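# Slot the cart's parcel into the desk row's gap

## Task

On the desk, three parcels sit in a line with one empty space between two of them. Take the parcel that is on the cart and set it into that empty space so it lines up with the others, standing so the arrows printed on its sides point upward. The three parcels already on the desk must stay where they are now and stay upright; a slight bump is acceptable. The placed parcel must not topple or be left leaning. Finish with the gripper open and the robot moved away from it, since a parcel that stays put only because the robot is holding or touching it does not count.

## Robot and tools

ROBOT. A Hello Robot Stretch 3 with one arm: a two-wheel base (0.33 m long, 0.34 m wide), a lift on a vertical mast, a telescoping arm that extends out the robot's RIGHT side, a wrist (yaw, pitch, roll) and a two-finger gripper. The base cannot slide sideways, so moving the gripper forward or back along the desk means driving the base. Turns pivot about the point midway between the drive wheels, 0.05 m behind the front edge. With the arm in and the wrist folded, a turn sweeps a circle of radius 0.28 m; an unfolded wrist reaches beyond it.

FRAMES. Base frame: origin on the floor between the drive wheels, x forward, y left, z up. hand_pose is given in this frame, at the point where the closed fingertips meet; with all wrist joints at 0 its x axis is up, y points back toward the mast, z points to the rear. The odometry frame is the base frame at scene start; heading is positive to the left, range -3.142 to 3.142.

execute_actions. Argument actions: a list run in order (empty list just returns the current state and images). Each action may have "robot", "steps" (integer 1 to 450, at 30 steps per second; default 1) and "until". {"steps": n} alone waits. "robot" is one command, a list of up to 8 commands run one after another, or {"stop": true}, which brakes everything and clears the queue. A command may contain:
- "base": exactly one key. translate_m: an offset in metres, measured from wherever the base is when that command starts, positive forward, magnitude at most 1. rotate_rad: an offset in radians from the current heading, positive counter-clockwise (left), magnitude at most 3.2.
- "joints": absolute targets by name; unnamed joints keep their goals. lift_m 0 to 1.1 (arm height, m); arm_m 0 to 0.52 (extension, m); wrist_yaw_rad -1.345 to 4.42 (0 along the arm, positive toward the front, 3.0 folded over the base); wrist_pitch_rad -1.57 to 0.451 (0 level, negative tips fingers down); wrist_roll_rad -2.911 to 2.911 (0 fingers side by side); gripper_m -0.089 to 0.179 (wider when higher; real fingertip gap is about 0.007 less near closed, 0.025 less wide open); head_pan_rad -3.953 to 1.73 (0 forward, positive left, -1.57 looks along the arm); head_tilt_rad -1.53 to 0.419 (negative down).
- "contact_limits": {"arm_m": effort %, 1 to 100}; the arm halts with contact_stop at that effort. Smaller is softer; too small halts at once. Applies until the arm's next command.
Inside a queue, {"pause_s": s} (at most 15) waits. A queued command begins only after the previous one finished "done" (off_target is also accepted for base and gripper). If one value breaks a limit, the whole call is rejected and nothing runs.
Motions keep running across calls and while you think; a new command overrides immediately and discards any older queue.
"until": {"robot": {...}} ends the action early when every listed test is true. {"status": "ended"} means nothing is moving and no queue runs. Numbers use [op, value] with "=", "!=", "<", "<=", ">", ">="; statuses take a word or ["!=", "moving"]. {"any": {"status": "ended"}} fires once any one motion ends. Typical: steps 450 with until status ended.

zoom_image: camera ("head_camera" 896x504, "nav_camera" 672x504 fisheye, "wrist_camera" 644x364) and region [x0, y0, x1, y1] in pixels from the top-left, no larger than 504 by 504. The head pan/tilt steer both head cameras.

finished_scene: scene (integer). Ends the scene permanently; call it only once all motion has stopped, the gripper is open and the robot is clear.

GRIPPER. To grasp, command gripper_m smaller than the parcel's width; to let go, command at least 0.02 more than the value where the pads made contact. Neither the reading nor "done" proves a grasp; check the wrist camera. Over-squeezing makes the stall guard ease off and the load can slip.

SPEED and SAFE POSES. The base is fast (0.30 m/s, 1.9 rad/s) only with lift_m under 0.30, arm_m under 0.03 and wrist_yaw_rad over 2.54; otherwise 0.10 m/s and 0.63 rad/s. Fold or unfold the wrist only with lift_m 0.32 to 0.95, wrist_pitch_rad -0.4 and roll near 0; once folded the lift may go down to 0.25. With wrist_yaw_rad below -0.4 keep pitch at -0.5 or lower.

RESULT LINES. base_status shows state and (travelled of goal); joint_goals, joint_status, measured_speeds; refusals, queue (idle/running/done/dropped/stopped), queue_left. Status words: moving, done (within tolerance), off_target (stopped short, may still push), contact_stop (lift or arm hit something and went slack), time_out, stopped, not_commanded, torque_fault (wrist servo off about 10 s, limp). on_its_own appears when the robot changed a goal itself, a joint is slack or off, an effort at rest is abnormal, or base_tilt drifted 3 degrees or more. "refused:" and "dropped:" lines count actions and commands from 0; "replaced:" is informational. Also: motor_effort in % (peak in brackets), base_tilt in degrees, base_odometry, turned_by_wheels and turned_by_imu, lidar_m (12 sectors of 30 degrees, first straight ahead, counter-clockwise, plane 0.17 m high, "-" for nothing), wrist_depth_mm and head_depth_mm (7x7 grids of median depth), hand_pose, contact_limits, and one image per camera.

AVOID. Pushing on something solid with the gripper above about 0.45 m can tip the robot, and a second push after contact_stop is worse. Do not drive while the gripper grips, hooks or presses something fixed. If the base snags or leans, reverse the last move in small steps, lift the gripper off what it presses, and lower lift_m to about 0.2 if still tipped; backing up is the riskiest. Long hard wrist pushes cause torque faults. Do not drop, slam or knock over parcels, or shove them hard.

Each tool is called after "Call:" as a command line: name --argument value for each argument, lists and objects as JSON in quotes; but a table of rows of numbers goes row by row, as --pt "numbers of a row", without its own name.

## Session

I'll start by looking at the scene.

Call:
execute_actions --actions '[]'

Scene clock: 0.00 s.
robot.base_odometry: x=+0.000 y=+0.000 heading=+0.000 (m, m, rad; robot's odometry frame)
robot.turned_by_wheels: +0.000 (rad since the last result)
robot.turned_by_imu: +0.000 (rad since the last result)
robot.base_tilt: forward=-0.8 right=+1.9 (deg)
robot.lidar_m: 1.32 1.21 1.55 2.13 2.15 2.16 2.34 2.25 1.83 2.09 2.01 2.08
robot.head_depth_mm: 1728 2075 2057 2057 2032 2019 1976 / 1723 1928 1902 1881 1888 1872 1833 / 1722 1791 1772 1769 1761 1749 1745 / 1635 1667 1666 1663 1639 1631 1631 / 1554 1573 1559 1553 1461 1470 1354 / 1489 1486 1475 1468 1427 1400 1358 / 1407 1401 1393 1387 1360 1335 1297
robot.base_status: not_commanded
robot.joint_positions: lift_m=+0.307 arm_m=+0.001 wrist_yaw_rad=+3.064 wrist_pitch_rad=-0.416 wrist_roll_rad=-0.008 gripper_m=+0.037 head_pan_rad=+0.009 head_tilt_rad=-0.020
robot.joint_goals: lift_m=+0.307 arm_m=+0.001 wrist_yaw_rad=+3.064 wrist_pitch_rad=-0.416 wrist_roll_rad=-0.008 gripper_m=+0.037 head_pan_rad=+0.009 head_tilt_rad=-0.020
robot.joint_status: lift_m=not_commanded arm_m=not_commanded wrist_yaw_rad=not_commanded wrist_pitch_rad=not_commanded wrist_roll_rad=not_commanded gripper_m=not_commanded head_pan_rad=not_commanded head_tilt_rad=not_commanded
robot.measured_speeds: translate_m=+0.000 rotate_rad=+0.000 lift_m=+0.000 arm_m=+0.000 wrist_yaw_rad=+0.000 wrist_pitch_rad=+0.000 wrist_roll_rad=+0.000 head_pan_rad=+0.000 head_tilt_rad=+0.000
robot: refusals=0 queue=idle queue_left=0
robot.motor_effort: left_wheel=+0 right_wheel=-2 lift_m=+19 arm_m=-1 wrist_yaw_rad=+0 wrist_pitch_rad=+5 wrist_roll_rad=+0 gripper_m=+0 head_pan_rad=-1 head_tilt_rad=+2 (%)
robot.hand_pose: x=-0.0039 y=+0.0776 z=+0.3202 quat_wxyz=(+0.172, +0.694, +0.120, +0.689) (m; robot's base frame)
robot.wrist_depth_mm: - - - - - - - / - - - - - - - / 917 907 899 903 884 891 883 / 719 721 709 701 697 699 696 / 589 595 - 580 576 582 573 / 498 500 - 512 486 493 495 / 441 - - - 432 427 426
pictures: head_camera (sideways: a quarter turn clockwise sets it upright), nav_camera (sideways: a quarter turn counterclockwise sets it upright), wrist_camera
Images, in order (width x height): head_camera 896x504, nav_camera 672x504, wrist_camera 644x364.

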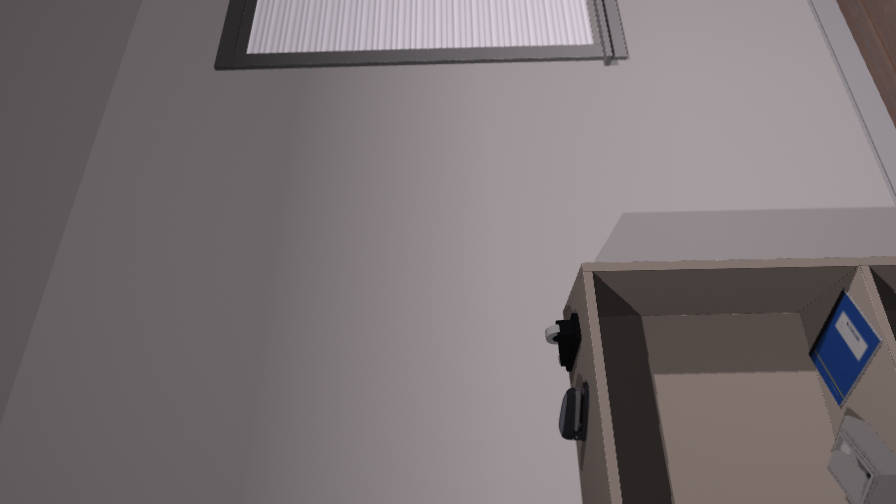

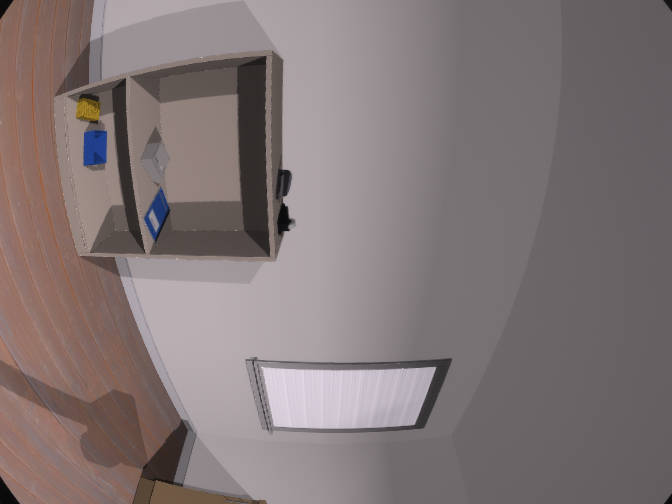

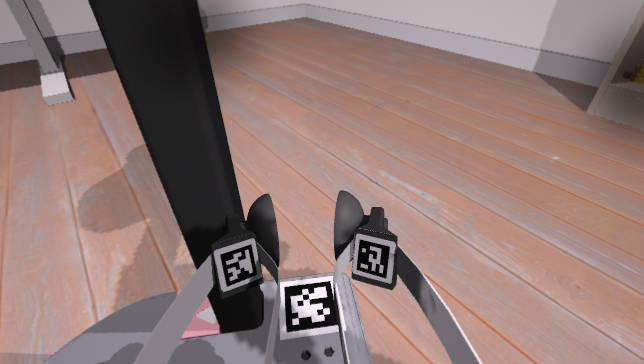

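Call:
execute_actions --actions '[{"robot": {"joints": {"head_pan_rad": -1.2, "head_tilt_rad": -0.3}}, "steps": 200, "until": {"robot": {"status": "ended"}}}]'

Scene clock: 4.20 s.
robot.base_odometry: x=+0.000 y=+0.000 heading=+0.000 (m, m, rad; robot's odometry frame)
robot.turned_by_wheels: +0.000 (rad since the last result)
robot.turned_by_imu: -0.001 (rad since the last result)
robot.base_tilt: forward=-0.8 right=+1.8 (deg)
robot.lidar_m: 1.32 1.21 1.55 2.13 2.16 2.15 2.34 2.25 1.83 2.08 2.00 2.08
robot.head_depth_mm: 2375 2511 2658 2183 2338 1927 1483 / 2370 2461 2610 2146 2245 1943 1485 / 2332 2424 2566 2109 2203 1960 1497 / 2280 2408 2514 2052 2167 1960 1501 / 2265 2360 2488 2027 2126 1961 1502 / 2213 2328 2470 2020 2098 1974 1501 / 2188 2286 2412 1996 2061 1995 1506
robot.base_status: not_commanded
robot.joint_positions: lift_m=+0.307 arm_m=+0.001 wrist_yaw_rad=+3.064 wrist_pitch_rad=-0.416 wrist_roll_rad=-0.008 gripper_m=+0.037 head_pan_rad=-1.193 head_tilt_rad=-0.296
robot.joint_goals: lift_m=+0.307 arm_m=+0.001 wrist_yaw_rad=+3.064 wrist_pitch_rad=-0.416 wrist_roll_rad=-0.008 gripper_m=+0.037 head_pan_rad=-1.200 head_tilt_rad=-0.300
robot.joint_status: lift_m=not_commanded arm_m=not_commanded wrist_yaw_rad=not_commanded wrist_pitch_rad=not_commanded wrist_roll_rad=not_commanded gripper_m=not_commanded head_pan_rad=done head_tilt_rad=done
robot.measured_speeds: translate_m=+0.000 rotate_rad=+0.000 lift_m=+0.000 arm_m=+0.000 wrist_yaw_rad=+0.000 wrist_pitch_rad=+0.000 wrist_roll_rad=+0.000 head_pan_rad=+0.000 head_tilt_rad=+0.000
robot: refusals=0 queue=done queue_left=0
robot.motor_effort: left_wheel=+0(0) right_wheel=+0(0) lift_m=+19(20) arm_m=-1(1) wrist_yaw_rad=+1(1) wrist_pitch_rad=+5(5) wrist_roll_rad=+0(0) gripper_m=+0(0) head_pan_rad=-4(56) head_tilt_rad=-2(26) (%)
robot.hand_pose: x=-0.0039 y=+0.0776 z=+0.3202 quat_wxyz=(+0.172, +0.694, +0.120, +0.689) (m; robot's base frame)
robot.wrist_depth_mm: - - - - - - - / - - - - - - - / 922 903 911 890 900 878 876 / 726 717 717 707 699 702 691 / 588 596 - 576 574 570 572 / 501 505 - 515 491 491 494 / 443 - - - 433 428 429
pictures: head_camera (sideways: a quarter turn clockwise sets it upright), nav_camera (sideways: a quarter turn counterclockwise sets it upright), wrist_camera
camera_calibration (this result's frames):
head_camera: T_world_to_cam=[[-0.0596019, 0.259138, -0.964, 1.2714], [0.925706, 0.375705, 0.043761, -0.0601665], [0.373519, -0.889772, -0.262278, 0.297789], [0, 0, 0, 1]] pos_world=[0.0202444, -0.0418989, 1.30636]
nav_camera: T_world_to_cam=[[0.0892832, -0.233504, 0.968248, -1.21228], [-0.906495, -0.421826, -0.0181392, 0.0774696], [0.412668, -0.876093, -0.249332, 0.279542], [0, 0, 0, 1]] pos_world=[0.0631045, -0.00548965, 1.24489]
wrist_camera: T_world_to_cam=[[0.992169, -0.124882, -0.00229562, 0.00693621], [-0.075333, -0.583646, -0.808506, 0.331725], [0.0996282, 0.802348, -0.588483, 0.295], [0, 0, 0, 1]] pos_world=[-0.0112824, -0.0422167, 0.44182]
Images, in order (width x height): head_camera 896x504, nav_camera 672x504, wrist_camera 644x364.

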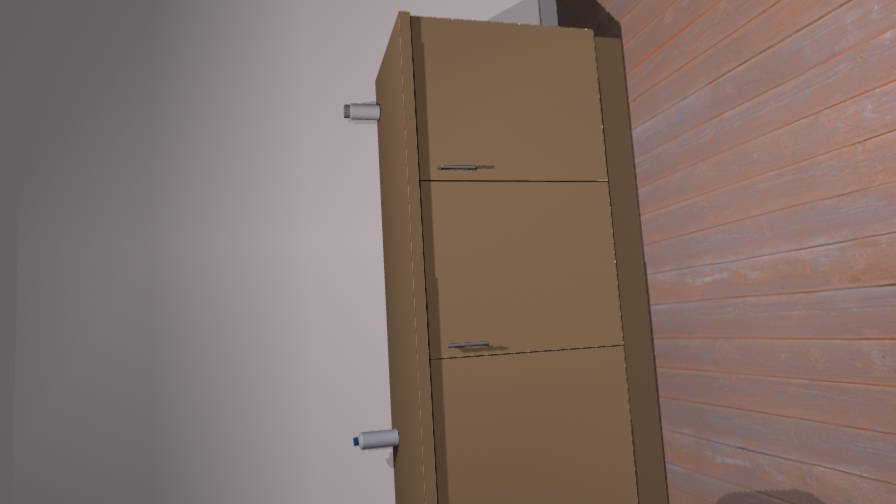

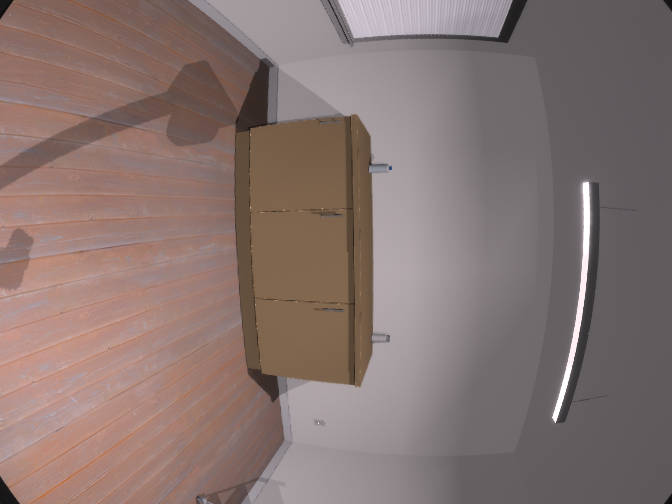

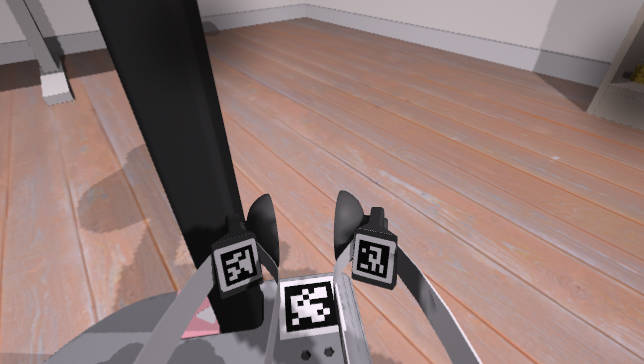

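A sideboard on the right. Let me look further behind.

Call:
execute_actions --actions '[{"robot": {"joints": {"head_pan_rad": -2.6, "head_tilt_rad": -0.3}}, "steps": 200, "until": {"robot": {"status": "ended"}}}]'

Scene clock: 8.63 s.
robot.base_odometry: x=+0.000 y=+0.000 heading=+0.000 (m, m, rad; robot's odometry frame)
robot.turned_by_wheels: +0.000 (rad since the last result)
robot.turned_by_imu: -0.001 (rad since the last result)
robot.base_tilt: forward=-0.8 right=+1.9 (deg)
robot.lidar_m: 1.32 1.21 1.55 2.13 2.15 2.16 2.33 2.25 1.83 2.09 2.00 2.08
robot.head_depth_mm: 1951 2033 2142 2262 2372 1928 1490 / 1955 2049 2166 2281 2420 1937 1496 / 1975 2058 2164 2302 2408 1966 1487 / 1959 2073 2175 2296 2437 1962 1500 / 1975 2084 2184 2311 2423 1976 1505 / 1984 2085 2196 2321 2392 1986 1507 / 2001 2110 2218 2269 2179 1967 1515
robot.base_status: not_commanded
robot.joint_positions: lift_m=+0.307 arm_m=+0.001 wrist_yaw_rad=+3.064 wrist_pitch_rad=-0.416 wrist_roll_rad=-0.008 gripper_m=+0.037 head_pan_rad=-2.593 head_tilt_rad=-0.296
robot.joint_goals: lift_m=+0.307 arm_m=+0.001 wrist_yaw_rad=+3.064 wrist_pitch_rad=-0.416 wrist_roll_rad=-0.008 gripper_m=+0.037 head_pan_rad=-2.600 head_tilt_rad=-0.300
robot.joint_status: lift_m=not_commanded arm_m=not_commanded wrist_yaw_rad=not_commanded wrist_pitch_rad=not_commanded wrist_roll_rad=not_commanded gripper_m=not_commanded head_pan_rad=done head_tilt_rad=done
robot.measured_speeds: translate_m=+0.000 rotate_rad=+0.000 lift_m=+0.000 arm_m=+0.000 wrist_yaw_rad=+0.000 wrist_pitch_rad=+0.000 wrist_roll_rad=+0.000 head_pan_rad=+0.000 head_tilt_rad=+0.000
robot: refusals=0 queue=done queue_left=0
robot.motor_effort: left_wheel=+0(0) right_wheel=-1(1) lift_m=+20(20) arm_m=-1(1) wrist_yaw_rad=+0(0) wrist_pitch_rad=+5(5) wrist_roll_rad=+0(0) gripper_m=+0(0) head_pan_rad=-4(57) head_tilt_rad=-2(2) (%)
robot.hand_pose: x=-0.0039 y=+0.0776 z=+0.3202 quat_wxyz=(+0.172, +0.694, +0.120, +0.689) (m; robot's base frame)
robot.wrist_depth_mm: - - - - - - - / - - - - - - - / 907 910 897 892 897 890 877 / 712 713 710 704 698 706 697 / 591 588 - 576 578 576 576 / 503 496 - 513 485 490 489 / 441 - - - 431 428 427
pictures: head_camera (sideways: a quarter turn clockwise sets it upright), nav_camera (sideways: a quarter turn counterclockwise sets it upright), wrist_camera
camera_calibration (this result's frames):
head_camera: T_world_to_cam=[[0.24546, 0.102913, -0.963929, 1.26944], [0.52756, -0.84839, 0.043763, -0.0577404], [-0.813283, -0.519272, -0.262538, 0.305367], [0, 0, 0, 1]] pos_world=[-0.0327863, -0.0210602, 1.30635]
nav_camera: T_world_to_cam=[[-0.215155, -0.127806, 0.968181, -1.21034], [-0.569751, 0.821617, -0.0181547, 0.0754356], [-0.793153, -0.555528, -0.249593, 0.287236], [0, 0, 0, 1]] pos_world=[0.0103917, -0.0571001, 1.24489]
wrist_camera: T_world_to_cam=[[0.992169, -0.124882, -0.00229559, 0.0069362], [-0.075333, -0.583646, -0.808506, 0.331725], [0.0996282, 0.802348, -0.588483, 0.295], [0, 0, 0, 1]] pos_world=[-0.0112824, -0.0422167, 0.44182]
Images, in order (width x height): head_camera 896x504, nav_camera 672x504, wrist_camera 644x364.

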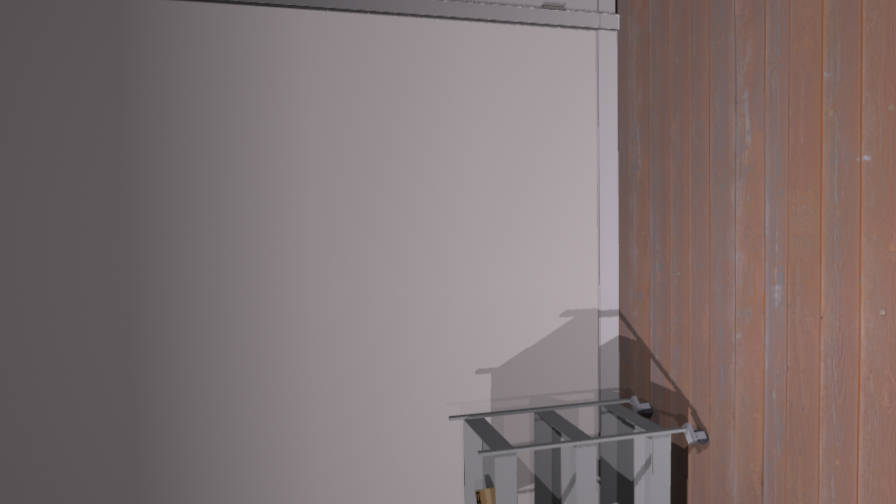

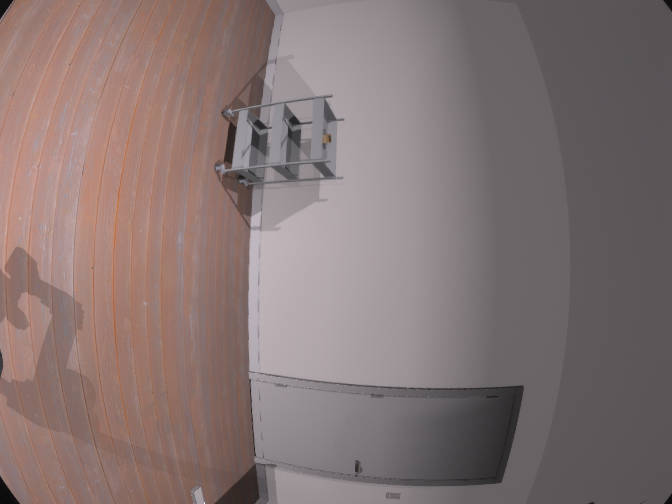

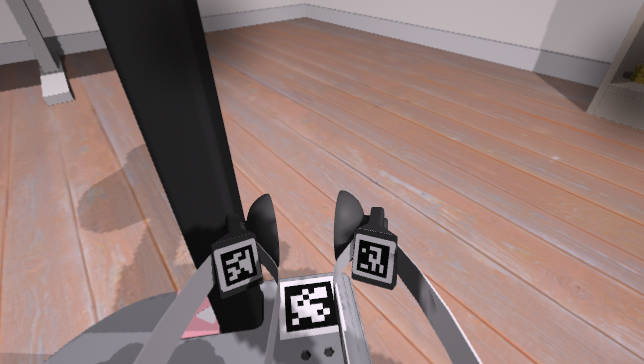

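Call:
execute_actions --actions '[{"robot": {"joints": {"head_pan_rad": -2.15, "head_tilt_rad": -0.3}}, "steps": 200, "until": {"robot": {"status": "ended"}}}]'

Scene clock: 13.17 s.
robot.base_odometry: x=+0.000 y=+0.000 heading=+0.000 (m, m, rad; robot's odometry frame)
robot.turned_by_wheels: +0.000 (rad since the last result)
robot.turned_by_imu: -0.001 (rad since the last result)
robot.base_tilt: forward=-0.8 right=+1.8 (deg)
robot.lidar_m: 1.32 1.21 1.55 2.13 2.16 2.16 2.33 2.26 1.83 2.08 2.00 2.08
robot.head_depth_mm: 1900 1983 2080 2172 2295 1923 1478 / 1974 2101 2184 2298 2408 1943 1486 / 2095 2206 2300 2378 2268 1948 1489 / 2200 2315 2419 2514 2277 1954 1501 / 2324 2452 2578 2792 2830 1967 1509 / 2461 2614 2803 2974 2861 1992 1500 / 2595 2775 2979 3221 2862 1987 1516
robot.base_status: not_commanded
robot.joint_positions: lift_m=+0.307 arm_m=+0.001 wrist_yaw_rad=+3.064 wrist_pitch_rad=-0.416 wrist_roll_rad=-0.008 gripper_m=+0.037 head_pan_rad=-2.157 head_tilt_rad=-0.296
robot.joint_goals: lift_m=+0.307 arm_m=+0.001 wrist_yaw_rad=+3.064 wrist_pitch_rad=-0.416 wrist_roll_rad=-0.008 gripper_m=+0.037 head_pan_rad=-2.150 head_tilt_rad=-0.300
robot.joint_status: lift_m=not_commanded arm_m=not_commanded wrist_yaw_rad=not_commanded wrist_pitch_rad=not_commanded wrist_roll_rad=not_commanded gripper_m=not_commanded head_pan_rad=done head_tilt_rad=done
robot.measured_speeds: translate_m=+0.000 rotate_rad=+0.000 lift_m=+0.000 arm_m=+0.000 wrist_yaw_rad=+0.000 wrist_pitch_rad=+0.000 wrist_roll_rad=+0.000 head_pan_rad=+0.000 head_tilt_rad=+0.000
robot: refusals=0 queue=done queue_left=0
robot.motor_effort: left_wheel=+0(0) right_wheel=-1(0) lift_m=+20(20) arm_m=-1(1) wrist_yaw_rad=+1(0) wrist_pitch_rad=+5(5) wrist_roll_rad=+0(0) gripper_m=+0(1) head_pan_rad=+5(37) head_tilt_rad=-2(1) (%)
robot.hand_pose: x=-0.0039 y=+0.0776 z=+0.3202 quat_wxyz=(+0.172, +0.694, +0.120, +0.689) (m; robot's base frame)
robot.wrist_depth_mm: - - - - - - - / - - - - - - - / 919 917 894 908 879 865 884 / 706 718 697 715 703 701 684 / 590 585 - 582 573 574 575 / 512 507 - 514 487 489 484 / 438 - - - 428 427 425
pictures: head_camera (sideways: a quarter turn clockwise sets it upright), nav_camera (sideways: a quarter turn counterclockwise sets it upright), wrist_camera
camera_calibration (this result's frames):
head_camera: T_world_to_cam=[[0.179126, 0.196865, -0.963929, 1.26985], [0.836243, -0.54661, 0.043763, -0.0596234], [-0.518277, -0.813918, -0.262538, 0.303567], [0, 0, 0, 1]] pos_world=[-0.0202707, -0.0355002, 1.30635]
nav_camera: T_world_to_cam=[[-0.141148, -0.206649, 0.968181, -1.21079], [-0.8632, 0.504536, -0.0181547, 0.0772257], [-0.48473, -0.838296, -0.249593, 0.285355], [0, 0, 0, 1]] pos_world=[0.0340815, -0.0499587, 1.24489]
wrist_camera: T_world_to_cam=[[0.992169, -0.124882, -0.00229561, 0.00693617], [-0.0753331, -0.583646, -0.808506, 0.331725], [0.0996284, 0.802348, -0.588483, 0.295], [0, 0, 0, 1]] pos_world=[-0.0112824, -0.0422167, 0.44182]
Images, in order (width x height): head_camera 896x504, nav_camera 672x504, wrist_camera 644x364.

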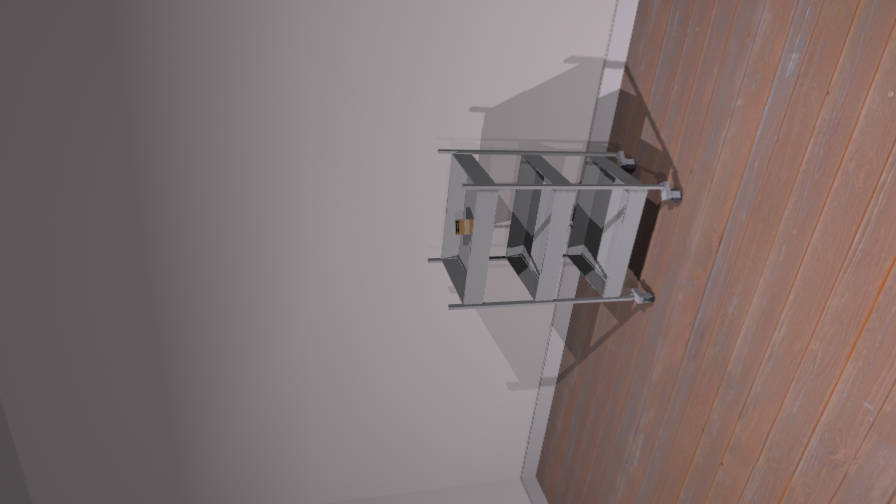

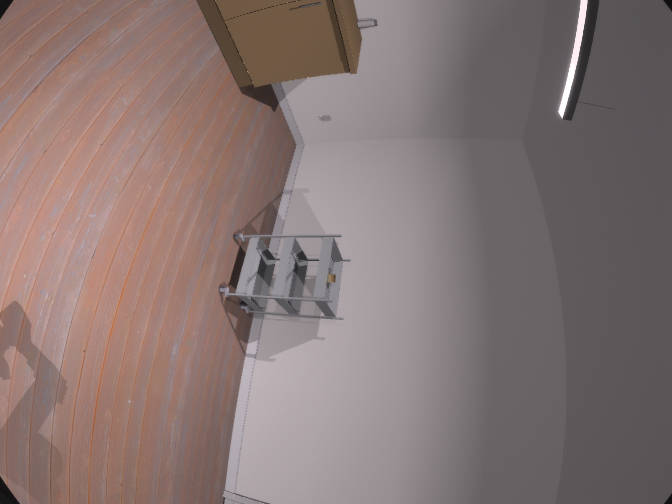

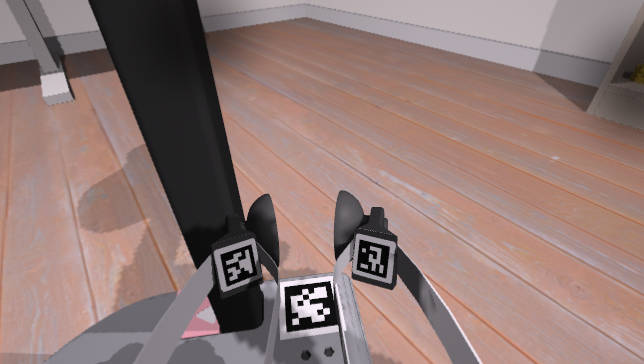

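Call:
zoom_image --camera "head_camera" --region '[420, 130, 700, 320]'

Region (420, 130, 700, 320) of head_camera's 896x504 image, scaled by 1.800, with more detail than that image has; it fills the top 342 rows of this view, and the rest is white.

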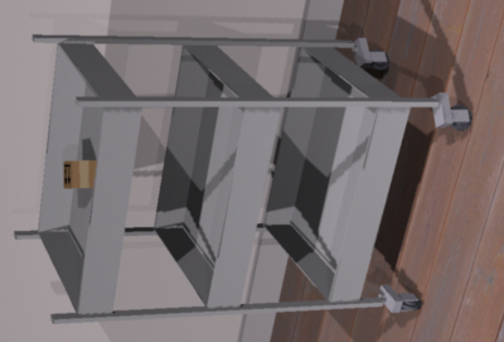

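Call:
execute_actions --actions '[{"robot": {"joints": {"head_pan_rad": -3.7, "head_tilt_rad": -0.3}}, "steps": 200, "until": {"robot": {"status": "ended"}}}]'

Scene clock: 23.87 s.
robot.base_odometry: x=+0.000 y=+0.000 heading=+0.000 (m, m, rad; robot's odometry frame)
robot.turned_by_wheels: +0.000 (rad since the last result)
robot.turned_by_imu: -0.001 (rad since the last result)
robot.base_tilt: forward=-0.8 right=+1.8 (deg)
robot.lidar_m: 1.32 1.21 1.55 2.13 2.16 2.16 2.34 2.26 1.83 2.08 2.01 2.08
robot.head_depth_mm: 1810 1898 1983 1994 2186 1921 1478 / 1902 1985 2098 2015 2323 1944 1482 / 2016 2106 2225 2071 2462 1950 1484 / 2125 2241 2351 2458 2580 1950 1506 / 2263 2394 2525 2221 2550 1968 1506 / 2402 2544 2736 2855 2873 1970 1517 / 2539 2646 2773 2803 2756 1994 1511
robot.base_status: not_commanded
robot.joint_positions: lift_m=+0.307 arm_m=+0.001 wrist_yaw_rad=+3.064 wrist_pitch_rad=-0.416 wrist_roll_rad=-0.008 gripper_m=+0.037 head_pan_rad=-3.693 head_tilt_rad=-0.296
robot.joint_goals: lift_m=+0.307 arm_m=+0.001 wrist_yaw_rad=+3.064 wrist_pitch_rad=-0.416 wrist_roll_rad=-0.008 gripper_m=+0.037 head_pan_rad=-3.700 head_tilt_rad=-0.300
robot.joint_status: lift_m=not_commanded arm_m=not_commanded wrist_yaw_rad=not_commanded wrist_pitch_rad=not_commanded wrist_roll_rad=not_commanded gripper_m=not_commanded head_pan_rad=done head_tilt_rad=done
robot.measured_speeds: translate_m=+0.000 rotate_rad=+0.000 lift_m=+0.000 arm_m=+0.000 wrist_yaw_rad=+0.000 wrist_pitch_rad=+0.000 wrist_roll_rad=+0.000 head_pan_rad=+0.000 head_tilt_rad=+0.000
robot: refusals=0 queue=done queue_left=0
robot.motor_effort: left_wheel=+0(0) right_wheel=+1(0) lift_m=+19(19) arm_m=-1(1) wrist_yaw_rad=+0(1) wrist_pitch_rad=+5(5) wrist_roll_rad=+0(0) gripper_m=+1(0) head_pan_rad=-5(59) head_tilt_rad=-2(2) (%)
robot.hand_pose: x=-0.0039 y=+0.0776 z=+0.3202 quat_wxyz=(+0.172, +0.694, +0.120, +0.689) (m; robot's base frame)
robot.wrist_depth_mm: - - - - - - - / - - - - - - - / 942 913 905 909 899 897 888 / 719 711 709 707 709 701 686 / 586 587 - 588 582 581 576 / 502 502 - 516 485 489 494 / 438 - - - 429 430 427
pictures: head_camera (sideways: a quarter turn clockwise sets it upright), nav_camera (sideways: a quarter turn counterclockwise sets it upright), wrist_camera
camera_calibration (this result's frames):
head_camera: T_world_to_cam=[[0.203104, -0.172104, -0.963913, 1.26968], [-0.516793, -0.854991, 0.0437635, -0.0513704], [-0.831669, 0.489255, -0.262594, 0.305552], [0, 0, 0, 1]] pos_world=[-0.030308, 0.025103, 1.30635]
nav_camera: T_world_to_cam=[[-0.211544, 0.133804, 0.968166, -1.21034], [0.473793, 0.880449, -0.018158, 0.0690743], [-0.85485, 0.45487, -0.249649, 0.287686], [0, 0, 0, 1]] pos_world=[-0.0428384, -0.029727, 1.24488]
wrist_camera: T_world_to_cam=[[0.992169, -0.124883, -0.00229576, 0.00693622], [-0.0753333, -0.583646, -0.808506, 0.331725], [0.0996284, 0.802348, -0.588483, 0.295], [0, 0, 0, 1]] pos_world=[-0.0112824, -0.0422167, 0.44182]
Images, in order (width x height): head_camera 896x504, nav_camera 672x504, wrist_camera 644x364.

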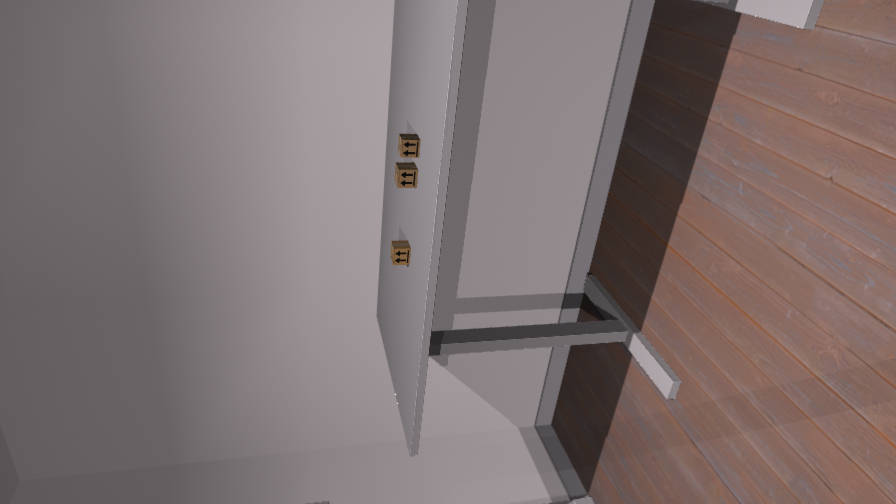

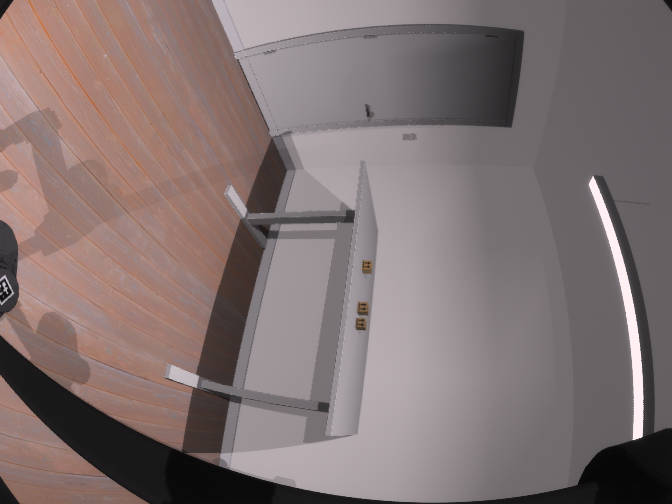

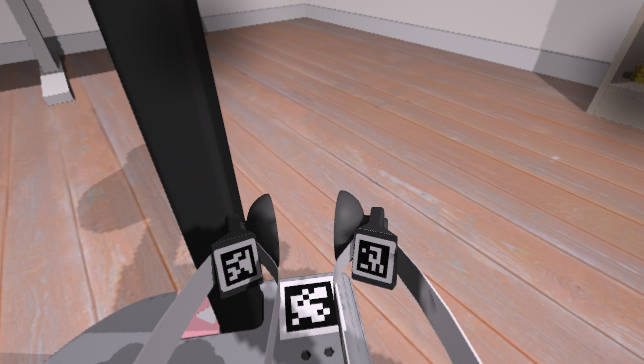

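Call:
zoom_image --camera "head_camera" --region '[370, 110, 450, 280]'

Region (370, 110, 450, 280) of head_camera's 896x504 image, scaled by 2.965, with more detail than that image has; it fills the left 237 columns of this view, and the rest is white.

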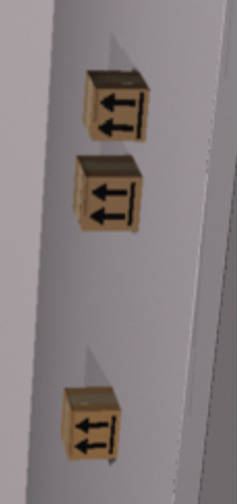

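Call:
execute_actions --actions '[{"robot": [{"joints": {"lift_m": 0.27, "head_pan_rad": -1.0, "head_tilt_rad": -0.5}}, {"base": {"rotate_rad": -1.977}}, {"base": {"translate_m": 1.0}}, {"base": {"translate_m": 0.5}}], "steps": 450, "until": {"robot": {"status": "ended"}}}]'

Scene clock: 114.27 s.
robot.base_odometry: x=-0.593 y=-1.378 heading=-1.977 (m, m, rad; robot's odometry frame)
robot.turned_by_wheels: -1.977 (rad since the last result)
robot.turned_by_imu: -1.930 (rad since the last result)
robot.base_tilt: forward=-0.7 right=+1.8 (deg)
robot.lidar_m: 1.18 1.71 1.11 1.19 1.82 2.38 2.61 2.80 2.61 1.36 0.54 0.54
robot.head_depth_mm: 1046 1152 1276 1417 1601 1563 1263 / 1006 1103 1209 1350 1511 1557 1274 / 973 1059 1151 1275 1437 1474 1210 / 934 1014 1114 1214 1269 821 939 / 900 974 1066 1164 992 803 894 / 871 942 1021 1110 974 780 891 / 841 908 983 1069 947 782 852
robot.base_status: done (translate_m +0.5000 of +0.5000)
robot.joint_positions: lift_m=+0.270 arm_m=+0.001 wrist_yaw_rad=+3.064 wrist_pitch_rad=-0.416 wrist_roll_rad=-0.008 gripper_m=+0.037 head_pan_rad=-1.007 head_tilt_rad=-0.494
robot.joint_goals: lift_m=+0.270 arm_m=+0.001 wrist_yaw_rad=+3.064 wrist_pitch_rad=-0.416 wrist_roll_rad=-0.008 gripper_m=+0.037 head_pan_rad=-1.000 head_tilt_rad=-0.500
robot.joint_status: lift_m=done arm_m=not_commanded wrist_yaw_rad=not_commanded wrist_pitch_rad=not_commanded wrist_roll_rad=not_commanded gripper_m=not_commanded head_pan_rad=done head_tilt_rad=done
robot.measured_speeds: translate_m=+0.000 rotate_rad=+0.000 lift_m=+0.000 arm_m=+0.000 wrist_yaw_rad=+0.000 wrist_pitch_rad=+0.000 wrist_roll_rad=+0.000 head_pan_rad=+0.000 head_tilt_rad=+0.000
robot: refusals=0 queue=done queue_left=0
robot.motor_effort: left_wheel=+2(12) right_wheel=-2(7) lift_m=+13(19) arm_m=-1(1) wrist_yaw_rad=+0(1) wrist_pitch_rad=+5(5) wrist_roll_rad=+0(0) gripper_m=+1(1) head_pan_rad=+4(59) head_tilt_rad=-3(21) (%)
robot.hand_pose: x=-0.0039 y=+0.0776 z=+0.2835 quat_wxyz=(+0.173, +0.694, +0.120, +0.689) (m; robot's base frame)
robot.wrist_depth_mm: - - - - - - - / - - - - - - - / 840 835 825 812 828 801 793 / 664 660 660 651 648 640 633 / 541 541 - 536 533 536 531 / 460 486 - - 445 450 450 / - - - - 395 395 390
pictures: head_camera (sideways: a quarter turn clockwise sets it upright), nav_camera (sideways: a quarter turn counterclockwise sets it upright), wrist_camera
camera_calibration (this result's frames):
head_camera: T_world_to_cam=[[-0.205252, 0.399782, -0.893334, 1.18005], [0.844961, 0.532984, 0.0443815, -0.0604703], [0.493876, -0.745723, -0.447196, 0.537705], [0, 0, 0, 1]] pos_world=[0.0277428, -0.0385531, 1.29732]
nav_camera: T_world_to_cam=[[0.230264, -0.370022, 0.900035, -1.12409], [-0.815379, -0.578196, -0.0291022, 0.0911803], [0.531165, -0.727168, -0.434846, 0.520248], [0, 0, 0, 1]] pos_world=[0.0568471, 0.0150884, 1.2406]
wrist_camera: T_world_to_cam=[[0.992169, -0.124883, -0.00227354, 0.00683994], [-0.0753612, -0.584013, -0.808239, 0.301946], [0.0996077, 0.802081, -0.588851, 0.273585], [0, 0, 0, 1]] pos_world=[-0.0112826, -0.0422429, 0.405161]
Images, in order (width x height): head_camera 896x504, nav_camera 672x504, wrist_camera 644x364.

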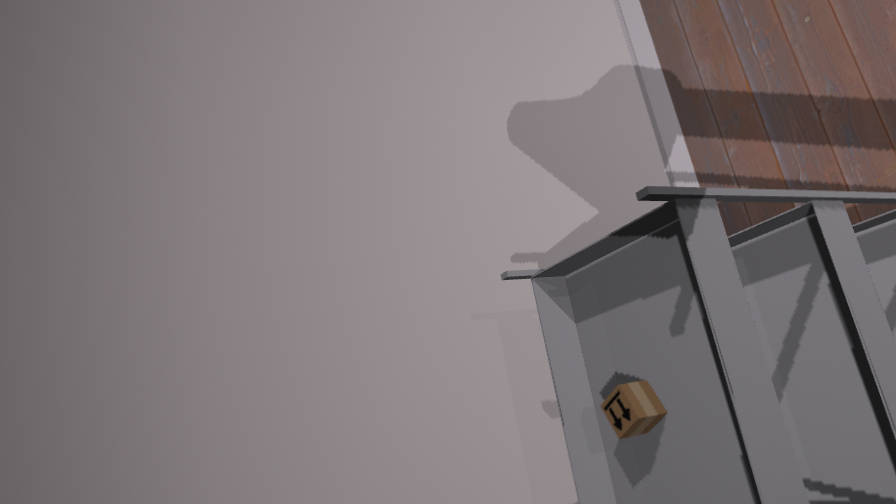

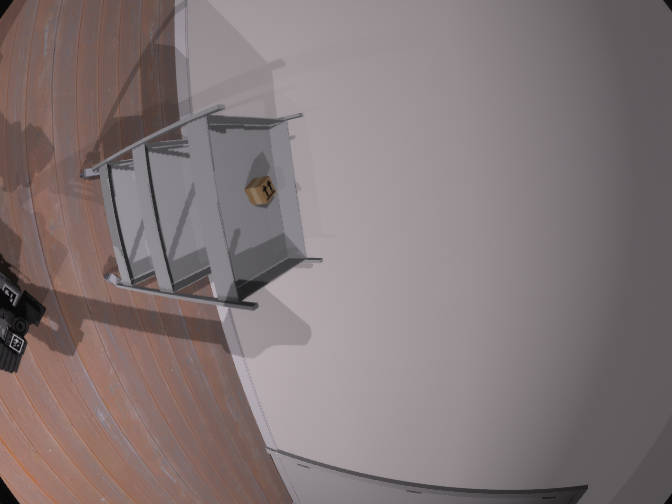

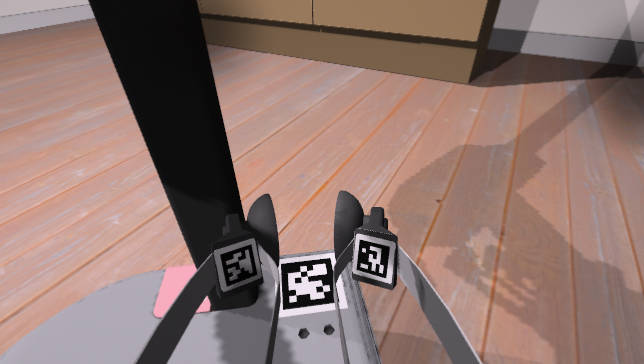

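Call:
zoom_image --camera "head_camera" --region '[580, 360, 690, 450]'

Region (580, 360, 690, 450) of head_camera's 896x504 image, scaled by 4.582, with more detail than that image has; it fills the top 412 rows of this view, and the rest is white.

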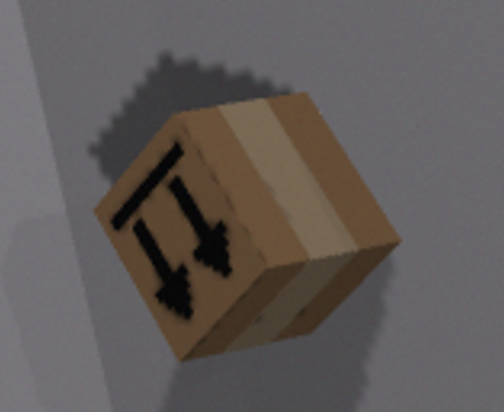

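Call:
execute_actions --actions '[{"robot": [{"base": {"rotate_rad": -0.53}}, {"base": {"translate_m": 0.182}}, {"base": {"rotate_rad": 1.40}, "joints": {"head_pan_rad": -1.57, "head_tilt_rad": -0.75}}], "steps": 450, "until": {"robot": {"status": "ended"}}}]'

Scene clock: 234.30 s.
robot.base_odometry: x=-0.739 y=-1.486 heading=-1.107 (m, m, rad; robot's odometry frame)
robot.turned_by_wheels: +0.870 (rad since the last result)
robot.turned_by_imu: +0.851 (rad since the last result)
robot.base_tilt: forward=-0.8 right=+1.9 (deg)
robot.lidar_m: 1.21 1.11 1.46 2.55 2.74 2.89 3.04 1.34 0.37 0.36 0.37 1.23
robot.head_depth_mm: 741 841 974 1120 739 694 1083 / 738 838 966 890 763 850 1013 / 734 834 962 1054 766 851 1014 / 735 832 956 1048 764 694 1018 / 731 830 953 1043 775 695 979 / 728 823 948 1089 1233 682 1115 / 726 819 943 1109 1338 1337 1144
robot.base_status: done (rotate_rad +1.3999 of +1.4000)
robot.joint_positions: lift_m=+0.270 arm_m=+0.001 wrist_yaw_rad=+3.064 wrist_pitch_rad=-0.416 wrist_roll_rad=-0.008 gripper_m=+0.037 head_pan_rad=-1.563 head_tilt_rad=-0.741
robot.joint_goals: lift_m=+0.270 arm_m=+0.001 wrist_yaw_rad=+3.064 wrist_pitch_rad=-0.416 wrist_roll_rad=-0.008 gripper_m=+0.037 head_pan_rad=-1.570 head_tilt_rad=-0.750
robot.joint_status: lift_m=done arm_m=not_commanded wrist_yaw_rad=not_commanded wrist_pitch_rad=not_commanded wrist_roll_rad=not_commanded gripper_m=not_commanded head_pan_rad=done head_tilt_rad=done
robot.measured_speeds: translate_m=+0.000 rotate_rad=+0.000 lift_m=+0.000 arm_m=+0.000 wrist_yaw_rad=+0.000 wrist_pitch_rad=+0.000 wrist_roll_rad=+0.000 head_pan_rad=+0.000 head_tilt_rad=+0.000
robot: refusals=0 queue=done queue_left=0
robot.motor_effort: left_wheel=-3(12) right_wheel=+2(9) lift_m=+13(13) arm_m=-1(1) wrist_yaw_rad=+1(1) wrist_pitch_rad=+5(5) wrist_roll_rad=+0(0) gripper_m=+1(0) head_pan_rad=-5(44) head_tilt_rad=-4(26) (%)
robot.hand_pose: x=-0.0039 y=+0.0775 z=+0.2835 quat_wxyz=(+0.173, +0.694, +0.120, +0.689) (m; robot's base frame)
robot.wrist_depth_mm: - - - - - - - / - - - - - - - / 853 846 827 831 801 820 797 / 658 648 661 650 650 647 626 / 539 541 - 540 530 529 527 / 459 485 - - 447 453 447 / - - - - 394 393 389
pictures: head_camera (sideways: a quarter turn clockwise sets it upright), nav_camera (sideways: a quarter turn counterclockwise sets it upright), wrist_camera
camera_calibration (this result's frames):
head_camera: T_world_to_cam=[[0.0352882, 0.652655, -0.756833, 1.00061], [0.999077, -0.00447267, 0.0427261, -0.0592413], [0.0245003, -0.757642, -0.65221, 0.807297], [0, 0, 0, 1]] pos_world=[0.00409798, -0.0416728, 1.28635]
nav_camera: T_world_to_cam=[[0.00168319, -0.642589, 0.76621, -0.948205], [-0.997819, -0.0516386, -0.0411152, 0.107921], [0.0659861, -0.764469, -0.641274, 0.791659], [0, 0, 0, 1]] pos_world=[0.0570436, 0.00146619, 1.23863]
wrist_camera: T_world_to_cam=[[0.992169, -0.124884, -0.00227298, 0.00683748], [-0.075363, -0.584029, -0.808227, 0.301929], [0.0996069, 0.802069, -0.588867, 0.273604], [0, 0, 0, 1]] pos_world=[-0.0112825, -0.0422602, 0.405159]
Images, in order (width x height): head_camera 896x504, nav_camera 672x504, wrist_camera 644x364.

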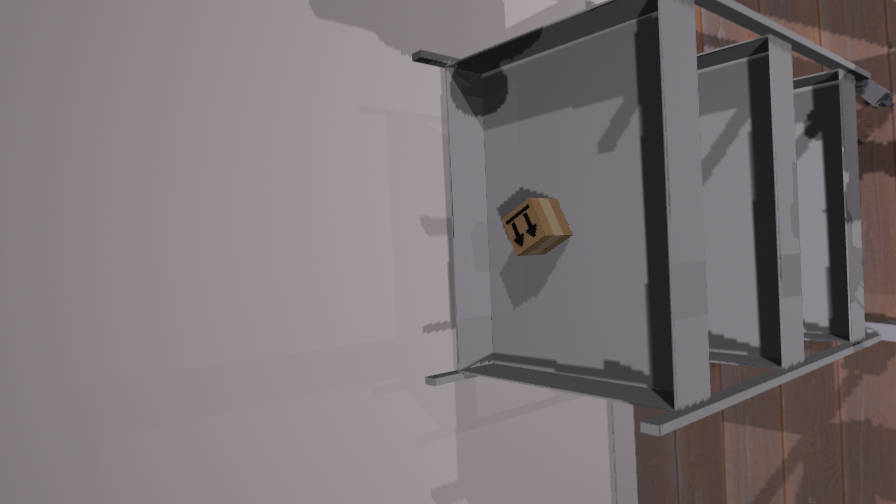

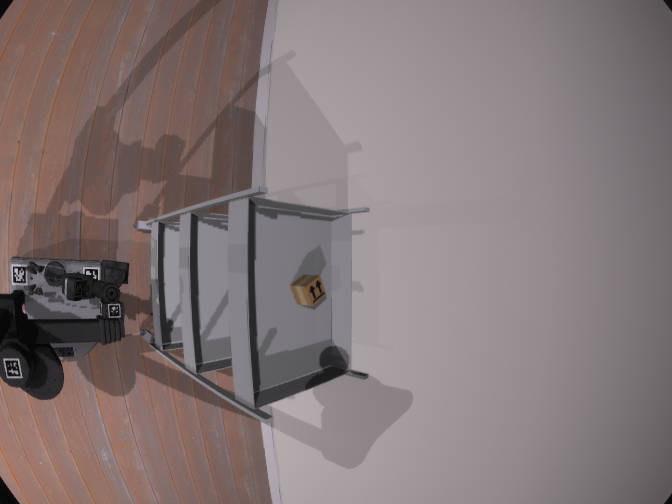

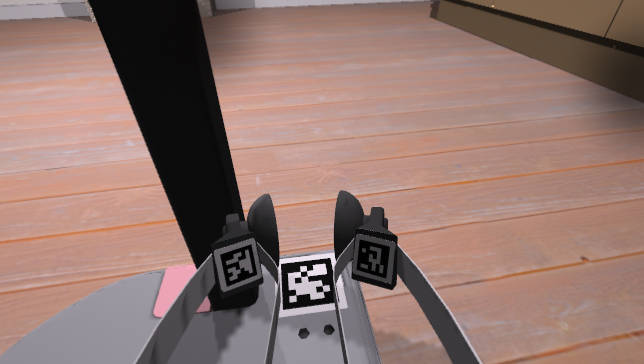

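Call:
zoom_image --camera "head_camera" --region '[480, 170, 600, 280]'

Region (480, 170, 600, 280) of head_camera's 896x504 image, scaled by 4.200, with more detail than that image has; it fills the top 462 rows of this view, and the rest is white.

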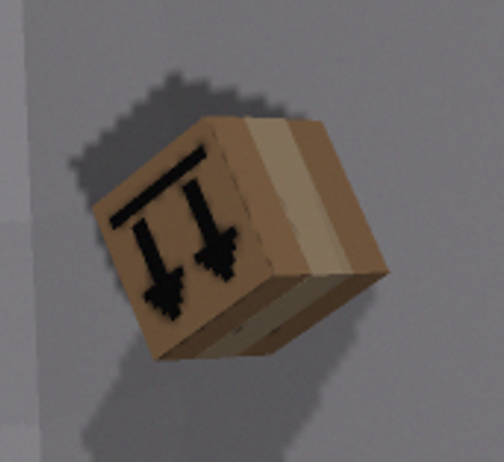

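Call:
execute_actions --actions '[{"robot": [{"joints": {"lift_m": 0.93, "gripper_m": 0.12}}, {"joints": {"wrist_yaw_rad": 2.05}}], "steps": 450, "until": {"robot": {"status": "ended"}}}]'

Scene clock: 290.83 s.
robot.base_odometry: x=-0.739 y=-1.486 heading=-1.107 (m, m, rad; robot's odometry frame)
robot.turned_by_wheels: +0.000 (rad since the last result)
robot.turned_by_imu: -0.002 (rad since the last result)
robot.base_tilt: forward=-0.7 right=+1.8 (deg)
robot.lidar_m: 1.21 1.12 1.46 2.55 2.74 2.88 3.05 1.34 0.37 0.36 0.37 1.23
robot.head_depth_mm: 744 844 973 1093 - - 1078 / 740 840 968 891 812 - 1015 / 738 836 963 1054 - - - / 735 834 959 1050 794 776 - / 733 828 951 1043 774 696 - / 728 827 947 1087 1231 681 - / 724 821 945 1109 1345 1340 -
robot.base_status: done (rotate_rad +1.3999 of +1.4000)
robot.joint_positions: lift_m=+0.930 arm_m=+0.001 wrist_yaw_rad=+2.052 wrist_pitch_rad=-0.416 wrist_roll_rad=-0.008 gripper_m=+0.120 head_pan_rad=-1.563 head_tilt_rad=-0.741
robot.joint_goals: lift_m=+0.930 arm_m=+0.001 wrist_yaw_rad=+2.050 wrist_pitch_rad=-0.416 wrist_roll_rad=-0.008 gripper_m=+0.120 head_pan_rad=-1.570 head_tilt_rad=-0.750
robot.joint_status: lift_m=done arm_m=not_commanded wrist_yaw_rad=done wrist_pitch_rad=not_commanded wrist_roll_rad=not_commanded gripper_m=done head_pan_rad=done head_tilt_rad=done
robot.measured_speeds: translate_m=+0.000 rotate_rad=+0.000 lift_m=+0.000 arm_m=+0.000 wrist_yaw_rad=+0.000 wrist_pitch_rad=+0.000 wrist_roll_rad=+0.000 head_pan_rad=+0.000 head_tilt_rad=+0.000
robot: refusals=0 queue=done queue_left=0
robot.motor_effort: left_wheel=-3(3) right_wheel=+2(3) lift_m=+26(27) arm_m=-1(1) wrist_yaw_rad=-1(2) wrist_pitch_rad=+5(5) wrist_roll_rad=+0(0) gripper_m=+1(80) head_pan_rad=-6(5) head_tilt_rad=-4(5) (%)
robot.hand_pose: x=+0.1778 y=-0.0425 z=+0.9427 quat_wxyz=(+0.485, +0.665, -0.231, +0.519) (m; robot's base frame)
robot.wrist_depth_mm: - - - - - - - / - - - - - - - / - - - - - - - / - - - - - - - / - - - - - - - / - - - - - - - / - - - - - - -
pictures: head_camera (sideways: a quarter turn clockwise sets it upright), nav_camera (sideways: a quarter turn counterclockwise sets it upright), wrist_camera
camera_calibration (this result's frames):
head_camera: T_world_to_cam=[[0.0352883, 0.652655, -0.756833, 1.00061], [0.999077, -0.00447279, 0.0427261, -0.0592413], [0.0245002, -0.757642, -0.65221, 0.807297], [0, 0, 0, 1]] pos_world=[0.00409797, -0.0416728, 1.28635]
nav_camera: T_world_to_cam=[[0.00168312, -0.642589, 0.76621, -0.948205], [-0.997819, -0.0516385, -0.0411152, 0.107921], [0.065986, -0.764469, -0.641274, 0.791659], [0, 0, 0, 1]] pos_world=[0.0570436, 0.00146618, 1.23863]
wrist_camera: T_world_to_cam=[[0.420129, -0.907462, -0.00226592, -0.1185], [-0.535254, -0.245789, -0.80814, 0.874295], [0.732799, 0.340736, -0.588986, 0.607885], [0, 0, 0, 1]] pos_world=[0.0722972, -0.0997696, 1.06432]
Images, in order (width x height): head_camera 896x504, nav_camera 672x504, wrist_camera 644x364.

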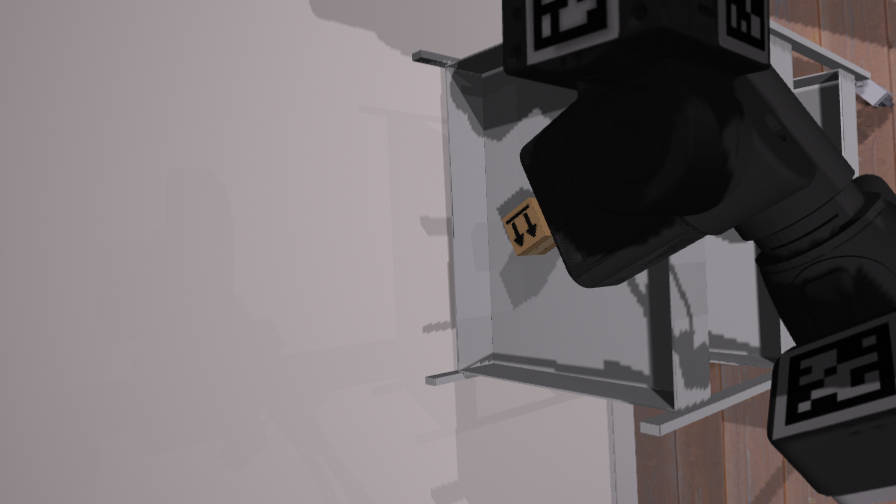

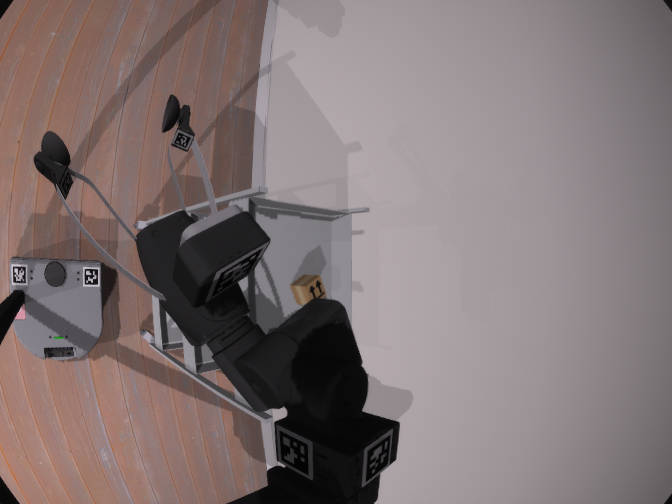

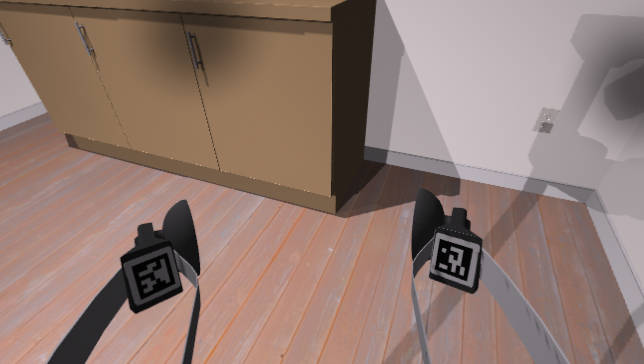

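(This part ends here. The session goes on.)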